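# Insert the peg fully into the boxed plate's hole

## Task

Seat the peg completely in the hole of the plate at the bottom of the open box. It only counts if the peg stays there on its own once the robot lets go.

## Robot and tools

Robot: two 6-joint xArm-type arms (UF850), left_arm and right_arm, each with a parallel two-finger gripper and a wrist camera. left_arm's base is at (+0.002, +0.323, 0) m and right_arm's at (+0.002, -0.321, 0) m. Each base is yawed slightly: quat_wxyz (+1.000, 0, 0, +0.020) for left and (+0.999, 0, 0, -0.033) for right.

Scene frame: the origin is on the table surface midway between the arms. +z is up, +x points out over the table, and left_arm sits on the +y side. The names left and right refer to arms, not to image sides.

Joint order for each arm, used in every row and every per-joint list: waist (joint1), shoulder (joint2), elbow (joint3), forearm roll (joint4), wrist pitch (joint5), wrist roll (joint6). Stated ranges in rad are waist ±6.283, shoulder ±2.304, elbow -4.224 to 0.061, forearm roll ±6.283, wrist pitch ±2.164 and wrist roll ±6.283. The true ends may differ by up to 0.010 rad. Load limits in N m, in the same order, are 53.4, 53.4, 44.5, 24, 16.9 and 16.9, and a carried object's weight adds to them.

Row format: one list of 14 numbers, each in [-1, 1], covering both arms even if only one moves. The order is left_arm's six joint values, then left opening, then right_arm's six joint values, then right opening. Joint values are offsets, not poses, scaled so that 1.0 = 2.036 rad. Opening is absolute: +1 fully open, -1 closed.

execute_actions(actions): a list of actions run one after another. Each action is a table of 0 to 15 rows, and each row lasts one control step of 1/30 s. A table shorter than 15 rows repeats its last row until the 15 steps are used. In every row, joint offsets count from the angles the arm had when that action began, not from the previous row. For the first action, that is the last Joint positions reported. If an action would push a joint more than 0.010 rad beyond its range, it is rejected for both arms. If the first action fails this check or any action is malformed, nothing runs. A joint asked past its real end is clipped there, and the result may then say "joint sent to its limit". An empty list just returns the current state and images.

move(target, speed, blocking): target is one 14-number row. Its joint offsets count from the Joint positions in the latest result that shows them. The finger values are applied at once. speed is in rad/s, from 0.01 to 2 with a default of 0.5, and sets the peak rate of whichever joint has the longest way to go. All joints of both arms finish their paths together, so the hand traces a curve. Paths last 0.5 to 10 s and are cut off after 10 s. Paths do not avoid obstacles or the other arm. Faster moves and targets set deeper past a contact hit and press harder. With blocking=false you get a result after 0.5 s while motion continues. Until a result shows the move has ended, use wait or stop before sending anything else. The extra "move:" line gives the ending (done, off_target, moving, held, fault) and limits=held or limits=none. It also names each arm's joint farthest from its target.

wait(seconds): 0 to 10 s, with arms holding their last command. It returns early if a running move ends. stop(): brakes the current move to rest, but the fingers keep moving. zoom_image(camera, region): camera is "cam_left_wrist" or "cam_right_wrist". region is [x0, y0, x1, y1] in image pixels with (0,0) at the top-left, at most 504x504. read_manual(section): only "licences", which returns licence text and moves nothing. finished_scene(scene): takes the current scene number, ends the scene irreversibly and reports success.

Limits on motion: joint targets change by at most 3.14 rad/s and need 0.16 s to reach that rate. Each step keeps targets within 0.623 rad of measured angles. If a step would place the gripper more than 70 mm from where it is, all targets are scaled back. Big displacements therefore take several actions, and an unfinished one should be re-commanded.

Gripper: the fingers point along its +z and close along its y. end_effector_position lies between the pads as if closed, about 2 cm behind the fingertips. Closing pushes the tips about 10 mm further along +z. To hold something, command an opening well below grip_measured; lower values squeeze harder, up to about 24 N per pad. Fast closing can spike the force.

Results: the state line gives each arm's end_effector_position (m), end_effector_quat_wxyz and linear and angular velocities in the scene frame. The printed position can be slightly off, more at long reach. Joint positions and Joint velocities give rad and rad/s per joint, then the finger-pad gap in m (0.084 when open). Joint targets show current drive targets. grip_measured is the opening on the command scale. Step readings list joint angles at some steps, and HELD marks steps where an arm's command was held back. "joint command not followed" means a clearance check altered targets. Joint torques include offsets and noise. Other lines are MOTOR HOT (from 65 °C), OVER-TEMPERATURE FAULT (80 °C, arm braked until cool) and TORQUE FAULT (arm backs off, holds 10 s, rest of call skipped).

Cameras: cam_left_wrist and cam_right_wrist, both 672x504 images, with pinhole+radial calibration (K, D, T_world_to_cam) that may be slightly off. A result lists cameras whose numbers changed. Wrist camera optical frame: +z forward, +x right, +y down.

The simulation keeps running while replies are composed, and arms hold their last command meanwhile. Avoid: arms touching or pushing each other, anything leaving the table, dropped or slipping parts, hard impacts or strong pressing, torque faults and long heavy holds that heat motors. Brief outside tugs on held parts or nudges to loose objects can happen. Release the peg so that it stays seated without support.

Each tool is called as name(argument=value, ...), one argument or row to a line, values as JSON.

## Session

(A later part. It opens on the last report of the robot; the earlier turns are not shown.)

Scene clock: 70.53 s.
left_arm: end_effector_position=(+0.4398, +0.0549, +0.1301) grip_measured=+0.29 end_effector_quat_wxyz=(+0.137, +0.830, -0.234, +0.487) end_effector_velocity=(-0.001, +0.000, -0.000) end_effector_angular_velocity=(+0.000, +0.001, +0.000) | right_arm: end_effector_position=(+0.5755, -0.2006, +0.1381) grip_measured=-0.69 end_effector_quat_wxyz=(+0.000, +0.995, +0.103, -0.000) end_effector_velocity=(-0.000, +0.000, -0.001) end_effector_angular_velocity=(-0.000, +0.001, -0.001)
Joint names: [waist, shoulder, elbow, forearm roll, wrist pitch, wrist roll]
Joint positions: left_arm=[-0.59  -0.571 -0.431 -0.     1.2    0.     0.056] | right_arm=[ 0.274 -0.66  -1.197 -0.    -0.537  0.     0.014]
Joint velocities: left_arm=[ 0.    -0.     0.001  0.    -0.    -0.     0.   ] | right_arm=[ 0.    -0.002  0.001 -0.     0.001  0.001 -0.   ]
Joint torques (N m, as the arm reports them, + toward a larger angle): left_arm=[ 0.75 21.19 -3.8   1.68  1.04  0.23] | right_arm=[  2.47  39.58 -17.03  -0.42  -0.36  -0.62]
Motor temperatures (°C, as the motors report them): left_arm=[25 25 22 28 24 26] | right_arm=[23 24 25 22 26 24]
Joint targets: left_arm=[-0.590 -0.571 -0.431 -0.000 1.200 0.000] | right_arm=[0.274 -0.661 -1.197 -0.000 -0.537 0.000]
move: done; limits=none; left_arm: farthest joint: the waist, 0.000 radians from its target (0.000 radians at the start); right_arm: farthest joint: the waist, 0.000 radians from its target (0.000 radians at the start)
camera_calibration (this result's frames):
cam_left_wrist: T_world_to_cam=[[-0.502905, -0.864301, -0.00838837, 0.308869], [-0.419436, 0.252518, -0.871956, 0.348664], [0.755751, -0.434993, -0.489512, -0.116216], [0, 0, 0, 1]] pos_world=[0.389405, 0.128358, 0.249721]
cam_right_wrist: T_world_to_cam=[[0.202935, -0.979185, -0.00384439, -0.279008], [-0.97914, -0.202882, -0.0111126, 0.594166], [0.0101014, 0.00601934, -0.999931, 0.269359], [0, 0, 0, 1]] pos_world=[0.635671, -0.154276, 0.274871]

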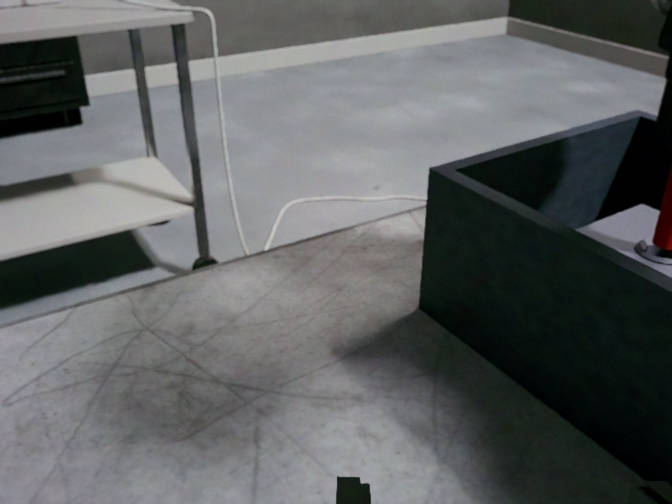

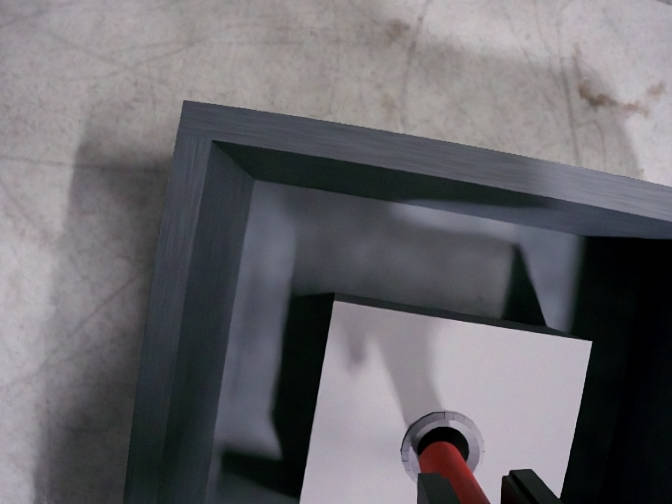

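move(
  target=[0,0,0,0,0,0,0.3,-0.0016,-0.0038,-0.0036,0,0.0002,0,-0.9],
  speed=0.02,
)

zoom_image(
  camera="cam_right_wrist",
  region=[360,384,520,504],
)

Scene clock: 78.10 s.
left_arm: end_effector_position=(+0.4398, +0.0549, +0.1301) grip_measured=+0.29 end_effector_quat_wxyz=(+0.137, +0.830, -0.234, +0.487) end_effector_velocity=(-0.000, +0.000, -0.000) end_effector_angular_velocity=(-0.001, +0.001, +0.001) | right_arm: end_effector_position=(+0.5781, -0.2020, +0.1361) grip_measured=-0.69 end_effector_quat_wxyz=(+0.000, +0.995, +0.102, -0.000) end_effector_velocity=(+0.001, -0.001, +0.000) end_effector_angular_velocity=(+0.000, -0.000, -0.001)
Joint names: [waist, shoulder, elbow, forearm roll, wrist pitch, wrist roll]
Joint positions: left_arm=[-0.59  -0.571 -0.431 -0.     1.2    0.     0.056] | right_arm=[ 0.271 -0.668 -1.204 -0.    -0.537  0.     0.014]
Joint velocities: left_arm=[-0.    -0.     0.    -0.     0.    -0.002  0.   ] | right_arm=[-0.001 -0.001 -0.002 -0.    -0.001 -0.    -0.   ]
Joint torques (N m, as the arm reports them, + toward a larger angle): left_arm=[ 0.34 20.86 -3.8   1.73  1.06  0.21] | right_arm=[  4.84  38.46 -17.41  -1.02  -0.16  -0.61]
Motor temperatures (°C, as the motors report them): left_arm=[25 25 22 28 24 26] | right_arm=[23 24 25 22 26 24]
Joint targets: left_arm=[-0.590 -0.571 -0.431 -0.000 1.200 0.000] | right_arm=[0.271 -0.668 -1.204 -0.000 -0.537 0.000]
move: done; limits=none; left_arm: farthest joint: the waist, 0.000 radians from its target (0.000 radians at the start); right_arm: farthest joint: the waist, 0.000 radians from its target (0.003 radians at the start)
camera_calibration (this result's frames):
cam_left_wrist: T_world_to_cam=[[-0.502906, -0.864301, -0.00838832, 0.308869], [-0.419436, 0.252518, -0.871956, 0.348664], [0.755751, -0.434993, -0.489512, -0.116216], [0, 0, 0, 1]] pos_world=[0.389405, 0.128358, 0.249721]
cam_right_wrist: T_world_to_cam=[[0.19979, -0.979831, -0.00384438, -0.279209], [-0.979786, -0.199738, -0.0111054, 0.597375], [0.0101135, 0.00598541, -0.999931, 0.267353], [0, 0, 0, 1]] pos_world=[0.638379, -0.155859, 0.272895]

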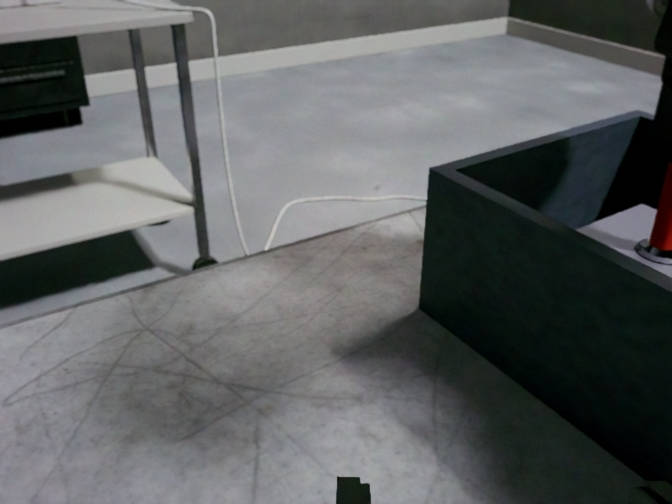

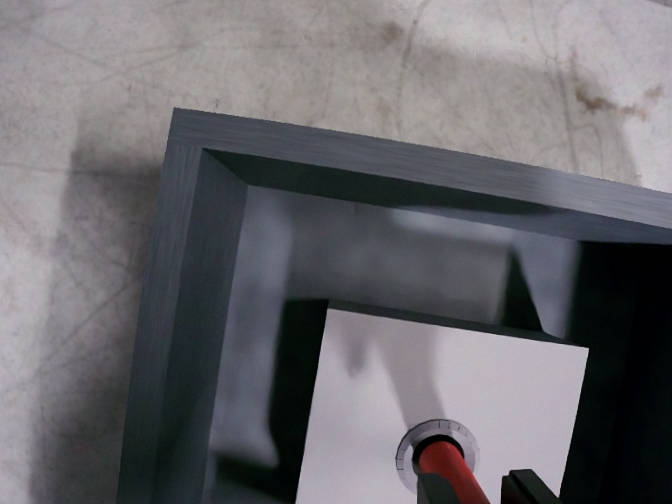

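Region (360, 384, 520, 504) of cam_right_wrist's 672x504 image, scaled by 3.150, with more detail than that image has; it fills the top 378 rows of this view, and the rest is white.

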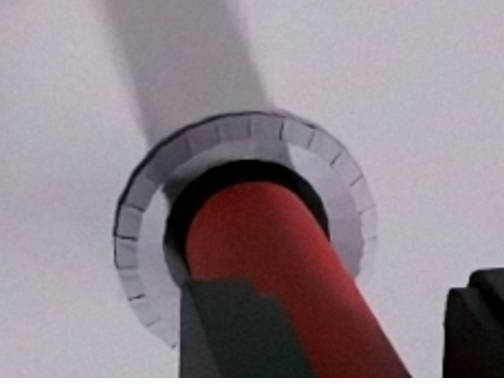

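move(
  target=[0,0,0,0,0,0,0.3,0,-0.0135,0.0005,0,0.014,0,-0.9],
  speed=0.025,
)

move(
  target=[0,0,0,0,0,0,0.3,0,-0.0214,-0.0009,0,0.0205,0,-0.9],
  speed=0.03,
)

Scene clock: 84.27 s.
left_arm: end_effector_position=(+0.4398, +0.0549, +0.1301) grip_measured=+0.29 end_effector_quat_wxyz=(+0.137, +0.830, -0.234, +0.487) end_effector_velocity=(+0.000, -0.000, +0.000) end_effector_angular_velocity=(-0.001, -0.000, +0.000) | right_arm: end_effector_position=(+0.5780, -0.2020, +0.1197) grip_measured=-0.69 end_effector_quat_wxyz=(+0.000, +0.995, +0.102, -0.000) end_effector_velocity=(+0.000, -0.000, -0.000) end_effector_angular_velocity=(+0.000, -0.001, -0.001)
Joint names: [waist, shoulder, elbow, forearm roll, wrist pitch, wrist roll]
Joint positions: left_arm=[-0.59  -0.571 -0.431 -0.     1.2    0.     0.056] | right_arm=[ 0.271 -0.695 -1.203 -0.    -0.509  0.     0.014]
Joint velocities: left_arm=[ 0.  0. -0.  0.  0. -0. -0.] | right_arm=[-0.    -0.001 -0.    -0.     0.002  0.001 -0.   ]
Joint torques (N m, as the arm reports them, + toward a larger angle): left_arm=[ 0.06 20.52 -3.85  1.39  1.06  0.28] | right_arm=[  3.34  41.45 -16.76   0.13  -0.23  -0.37]
Motor temperatures (°C, as the motors report them): left_arm=[25 25 22 28 24 26] | right_arm=[23 24 25 22 26 24]
Joint targets: left_arm=[-0.590 -0.571 -0.431 -0.000 1.200 0.000] | right_arm=[0.271 -0.695 -1.203 -0.000 -0.508 0.000]
move: done; limits=none; left_arm: farthest joint: the waist, 0.000 radians from its target (0.000 radians at the start); right_arm: farthest joint: the waist, 0.000 radians from its target (0.000 radians at the start)
camera_calibration (this result's frames):
cam_left_wrist: T_world_to_cam=[[-0.502905, -0.864301, -0.00838822, 0.308869], [-0.419436, 0.252518, -0.871956, 0.348664], [0.755751, -0.434993, -0.489512, -0.116216], [0, 0, 0, 1]] pos_world=[0.389405, 0.128359, 0.249721]
cam_right_wrist: T_world_to_cam=[[0.199791, -0.979831, -0.00384724, -0.279272], [-0.979786, -0.199738, -0.0111288, 0.597134], [0.0101359, 0.00599291, -0.999931, 0.250911], [0, 0, 0, 1]] pos_world=[0.638317, -0.155872, 0.256465]

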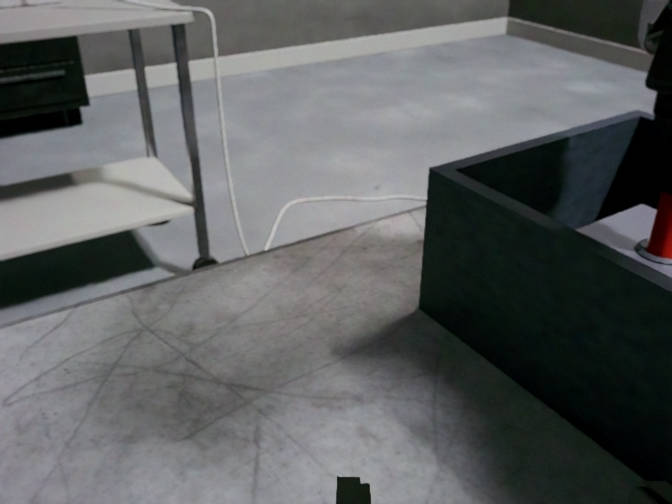

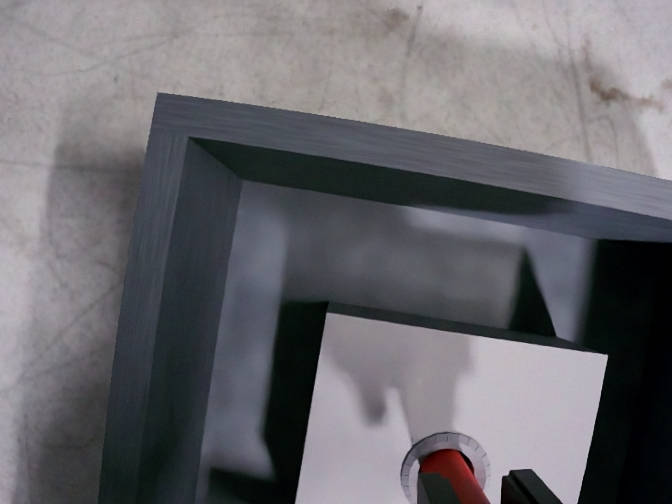

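Scene clock: 86.00 s.
left_arm: end_effector_position=(+0.4398, +0.0549, +0.1301) grip_measured=+0.29 end_effector_quat_wxyz=(+0.137, +0.830, -0.234, +0.487) end_effector_velocity=(-0.000, -0.000, -0.000) end_effector_angular_velocity=(+0.000, +0.000, -0.000) | right_arm: end_effector_position=(+0.5781, -0.2020, +0.0947) grip_measured=-0.69 end_effector_quat_wxyz=(+0.000, +0.995, +0.102, -0.000) end_effector_velocity=(-0.000, +0.000, -0.000) end_effector_angular_velocity=(-0.000, +0.001, +0.000)
Joint names: [waist, shoulder, elbow, forearm roll, wrist pitch, wrist roll]
Joint positions: left_arm=[-0.59  -0.571 -0.431 -0.     1.2    0.     0.056] | right_arm=[ 0.271 -0.739 -1.205 -0.    -0.467  0.     0.014]
Joint velocities: left_arm=[-0. -0.  0.  0.  0. -0. -0.] | right_arm=[ 0.    -0.001 -0.     0.    -0.     0.    -0.   ]
Joint torques (N m, as the arm reports them, + toward a larger angle): left_arm=[ 1.25 20.95 -4.11  1.24  1.    0.24] | right_arm=[  2.23  42.73 -16.12  -0.55  -0.33  -0.58]
Motor temperatures (°C, as the motors report them): left_arm=[25 25 22 28 24 26] | right_arm=[23 24 25 22 26 24]
Joint targets: left_arm=[-0.590 -0.571 -0.431 -0.000 1.200 0.000] | right_arm=[0.271 -0.739 -1.205 -0.000 -0.467 0.000]
move: done; limits=none; left_arm: farthest joint: the waist, 0.000 radians from its target (0.000 radians at the start); right_arm: farthest joint: the waist, 0.000 radians from its target (0.000 radians at the start)
camera_calibration (this result's frames):
cam_left_wrist: T_world_to_cam=[[-0.502905, -0.864301, -0.00838821, 0.308869], [-0.419436, 0.252518, -0.871956, 0.348664], [0.755751, -0.434993, -0.489512, -0.116216], [0, 0, 0, 1]] pos_world=[0.389405, 0.128359, 0.249721]
cam_right_wrist: T_world_to_cam=[[0.199793, -0.979831, -0.00385173, -0.279367], [-0.979785, -0.19974, -0.0111875, 0.596908], [0.0101925, 0.00600906, -0.99993, 0.225948], [0, 0, 0, 1]] pos_world=[0.638355, -0.155863, 0.231534]

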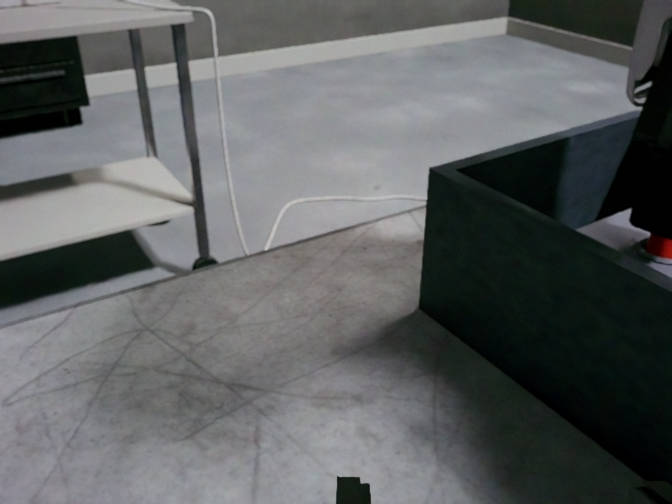

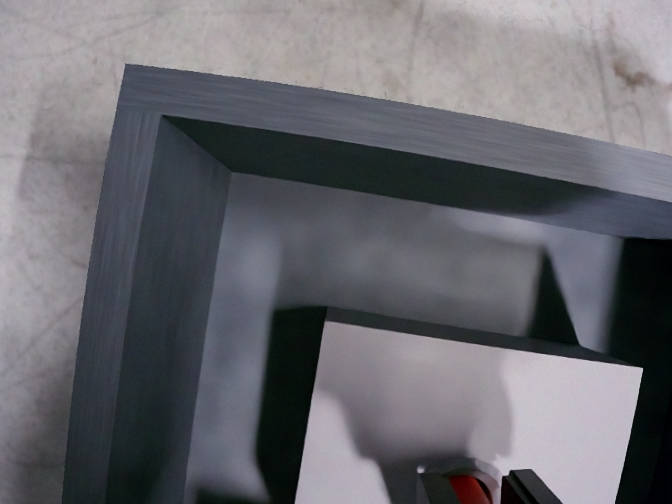

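move(
  target=[0,0,0,0,0,0,0.3,0,-0.0084,-0.0009,0,0.0075,0,-0.9],
  speed=0.025,
)

execute_actions(
  actions=[
    [[0,0,0,0,0,0,0.3,0,0,0,0,0,0,-0.2]],
  ],
)

move(
  target=[0,0,0,0,0,0,0.3,0,0.0433,0.0013,0,-0.042,0,-0.2],
  speed=0.15,
)

Scene clock: 92.83 s.
left_arm: end_effector_position=(+0.4398, +0.0549, +0.1301) grip_measured=+0.29 end_effector_quat_wxyz=(+0.137, +0.830, -0.234, +0.487) end_effector_velocity=(-0.001, +0.000, -0.001) end_effector_angular_velocity=(+0.001, +0.001, -0.000) | right_arm: end_effector_position=(+0.5782, -0.2020, +0.0853) grip_measured=-0.69 end_effector_quat_wxyz=(+0.000, +0.995, +0.102, -0.000) end_effector_velocity=(+0.000, +0.000, -0.000) end_effector_angular_velocity=(+0.000, -0.001, +0.000)
Joint names: [waist, shoulder, elbow, forearm roll, wrist pitch, wrist roll]
Joint positions: left_arm=[-0.59  -0.571 -0.431 -0.     1.2    0.     0.056] | right_arm=[ 0.271 -0.756 -1.207 -0.    -0.452  0.     0.014]
Joint velocities: left_arm=[-0.    -0.     0.001 -0.    -0.001  0.001  0.   ] | right_arm=[-0.    -0.001 -0.001  0.     0.001 -0.    -0.   ]
Joint torques (N m, as the arm reports them, + toward a larger angle): left_arm=[ 0.85 20.65 -3.68  1.34  0.89  0.3 ] | right_arm=[  6.78  43.59 -16.04  -0.31  -0.25  -0.82]
Motor temperatures (°C, as the motors report them): left_arm=[25 25 22 28 24 26] | right_arm=[23 24 25 22 26 24]
Joint targets: left_arm=[-0.590 -0.571 -0.431 -0.000 1.200 0.000] | right_arm=[0.271 -0.756 -1.207 -0.000 -0.452 0.000]
move: done; limits=none; left_arm: farthest joint: the waist, 0.000 radians from its target (0.000 radians at the start); right_arm: farthest joint: the waist, 0.000 radians from its target (0.000 radians at the start)
camera_calibration (this result's frames):
cam_left_wrist: T_world_to_cam=[[-0.502906, -0.864301, -0.00838822, 0.308869], [-0.419436, 0.252518, -0.871956, 0.348664], [0.755751, -0.434993, -0.489512, -0.116216], [0, 0, 0, 1]] pos_world=[0.389405, 0.128358, 0.249721]
cam_right_wrist: T_world_to_cam=[[0.199794, -0.97983, -0.00385342, -0.279403], [-0.979785, -0.199741, -0.0112079, 0.596886], [0.0102121, 0.00601479, -0.99993, 0.216547], [0, 0, 0, 1]] pos_world=[0.638432, -0.155847, 0.222145]

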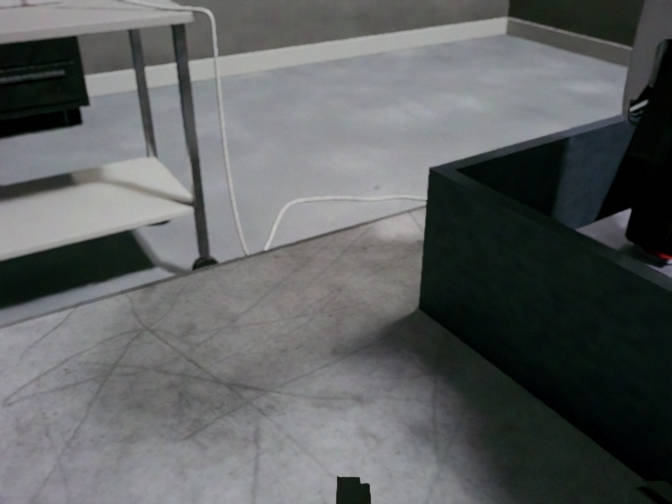

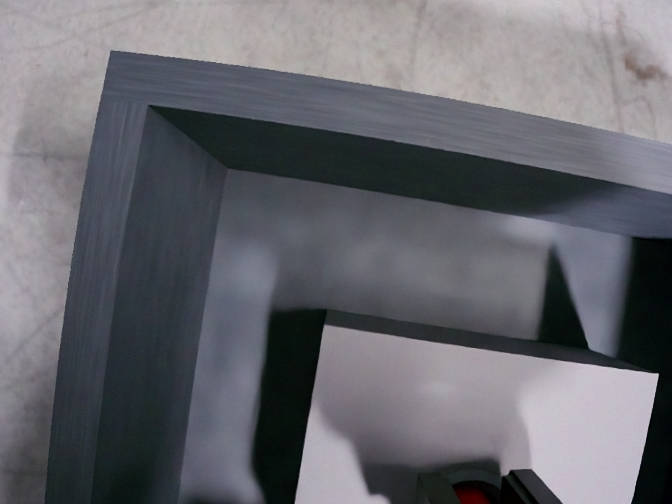

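Scene clock: 93.33 s.
left_arm: end_effector_position=(+0.4398, +0.0549, +0.1301) grip_measured=+0.29 end_effector_quat_wxyz=(+0.137, +0.830, -0.234, +0.487) end_effector_velocity=(+0.001, -0.000, -0.000) end_effector_angular_velocity=(-0.000, -0.000, +0.000) | right_arm: end_effector_position=(+0.5782, -0.2020, +0.0853) grip_measured=-0.22 end_effector_quat_wxyz=(+0.000, +0.995, +0.102, -0.000) end_effector_velocity=(+0.000, +0.000, -0.000) end_effector_angular_velocity=(+0.000, -0.000, +0.000)
Joint names: [waist, shoulder, elbow, forearm roll, wrist pitch, wrist roll]
Joint positions: left_arm=[-0.59  -0.571 -0.431 -0.     1.2    0.     0.056] | right_arm=[ 0.271 -0.756 -1.207 -0.    -0.452  0.     0.035]
Joint velocities: left_arm=[ 0.    -0.001 -0.001 -0.    -0.001 -0.    -0.   ] | right_arm=[ 0.    -0.     0.    -0.     0.001 -0.     0.   ]
Joint torques (N m, as the arm reports them, + toward a larger angle): left_arm=[ 1.26 20.96 -3.93  1.44  1.    0.34] | right_arm=[  2.09  41.89 -14.38  -0.28  -0.48  -0.44]
Motor temperatures (°C, as the motors report them): left_arm=[25 25 22 28 24 26] | right_arm=[23 24 25 22 26 24]
Joint targets: left_arm=[-0.590 -0.571 -0.431 -0.000 1.200 0.000] | right_arm=[0.271 -0.756 -1.207 -0.000 -0.452 0.000]
Step readings (joint positions):
0: left_arm=[-0.590 -0.571 -0.431 -0.000 1.200 0.000] | right_arm=[0.271 -0.756 -1.207 -0.000 -0.452 0.000]
1: left_arm=[-0.590 -0.571 -0.431 -0.000 1.200 0.000] | right_arm=[0.271 -0.756 -1.207 -0.000 -0.452 0.000]
2: left_arm=[-0.590 -0.571 -0.431 -0.000 1.200 0.000] | right_arm=[0.271 -0.756 -1.207 -0.000 -0.452 0.000]
4: left_arm=[-0.590 -0.571 -0.431 -0.000 1.200 0.000] | right_arm=[0.271 -0.756 -1.207 -0.000 -0.452 0.000]
8: left_arm=[-0.590 -0.571 -0.431 -0.000 1.200 0.000] | right_arm=[0.271 -0.756 -1.207 -0.000 -0.452 0.000]
15: Joint positions above
camera_calibration (this result's frames):
cam_left_wrist: T_world_to_cam=[[-0.502906, -0.864301, -0.00838828, 0.308869], [-0.419436, 0.252518, -0.871957, 0.348664], [0.755751, -0.434993, -0.489511, -0.116216], [0, 0, 0, 1]] pos_world=[0.389405, 0.128358, 0.249721]
cam_right_wrist: T_world_to_cam=[[0.199794, -0.97983, -0.00385349, -0.279403], [-0.979785, -0.199741, -0.0112129, 0.596889], [0.010217, 0.00601586, -0.99993, 0.216547], [0, 0, 0, 1]] pos_world=[0.638433, -0.155847, 0.222148]

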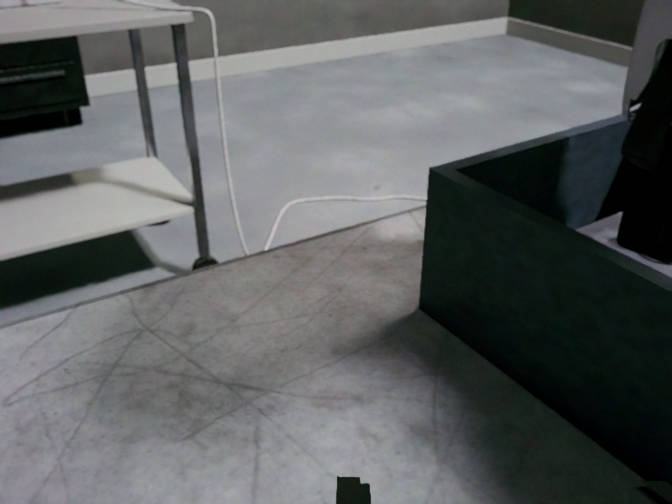

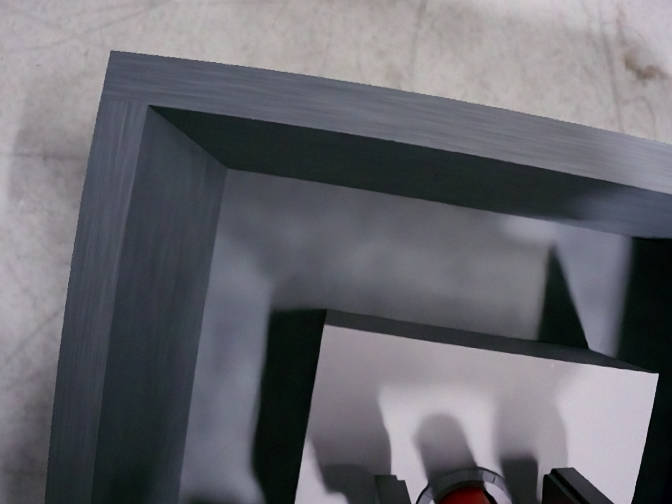

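Scene clock: 94.33 s.
left_arm: end_effector_position=(+0.4398, +0.0549, +0.1301) grip_measured=+0.29 end_effector_quat_wxyz=(+0.137, +0.830, -0.234, +0.487) end_effector_velocity=(-0.000, +0.000, +0.000) end_effector_angular_velocity=(-0.000, -0.001, -0.000) | right_arm: end_effector_position=(+0.5780, -0.2020, +0.1361) grip_measured=-0.22 end_effector_quat_wxyz=(+0.000, +0.995, +0.102, -0.000) end_effector_velocity=(+0.001, +0.000, +0.002) end_effector_angular_velocity=(+0.001, -0.003, +0.000)
Joint names: [waist, shoulder, elbow, forearm roll, wrist pitch, wrist roll]
Joint positions: left_arm=[-0.59  -0.571 -0.431 -0.     1.2    0.     0.056] | right_arm=[ 0.271 -0.668 -1.204 -0.    -0.537  0.     0.035]
Joint velocities: left_arm=[-0.     0.     0.001  0.     0.001  0.    -0.   ] | right_arm=[-0.     0.002 -0.     0.     0.001 -0.001 -0.   ]
Joint torques (N m, as the arm reports them, + toward a larger angle): left_arm=[ 0.44 20.91 -3.92  1.54  1.04  0.23] | right_arm=[  4.56  40.62 -16.79  -0.68  -0.26  -0.7 ]
Motor temperatures (°C, as the motors report them): left_arm=[25 25 22 28 24 26] | right_arm=[23 24 25 22 26 24]
Joint targets: left_arm=[-0.590 -0.571 -0.431 -0.000 1.200 0.000] | right_arm=[0.271 -0.668 -1.204 -0.000 -0.537 0.000]
move: done; limits=none; left_arm: farthest joint: the waist, 0.000 radians from its target (0.000 radians at the start); right_arm: farthest joint: the waist, 0.000 radians from its target (0.000 radians at the start)
camera_calibration (this result's frames):
cam_left_wrist: T_world_to_cam=[[-0.502906, -0.864301, -0.00838841, 0.308869], [-0.419436, 0.252518, -0.871957, 0.348664], [0.755751, -0.434993, -0.489511, -0.116217], [0, 0, 0, 1]] pos_world=[0.389405, 0.128358, 0.249721]
cam_right_wrist: T_world_to_cam=[[0.19979, -0.979831, -0.00384267, -0.279209], [-0.979788, -0.199739, -0.0109201, 0.59728], [0.00993236, 0.00594674, -0.999933, 0.26748], [0, 0, 0, 1]] pos_world=[0.638334, -0.155869, 0.272912]

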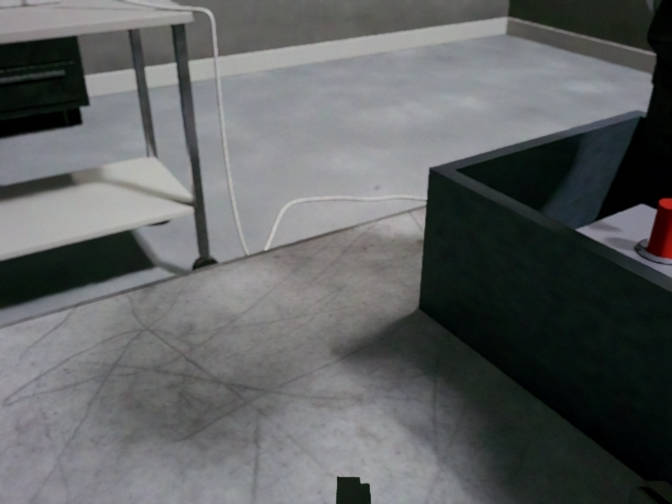

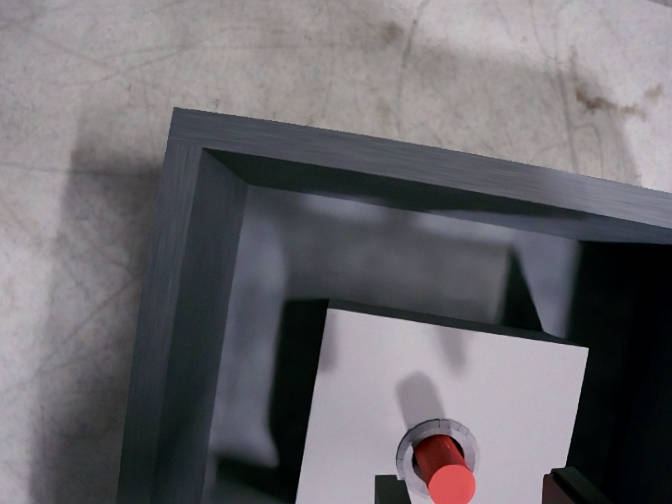

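finished_scene(
  scene=2,
)

The scene is finished: the task was done.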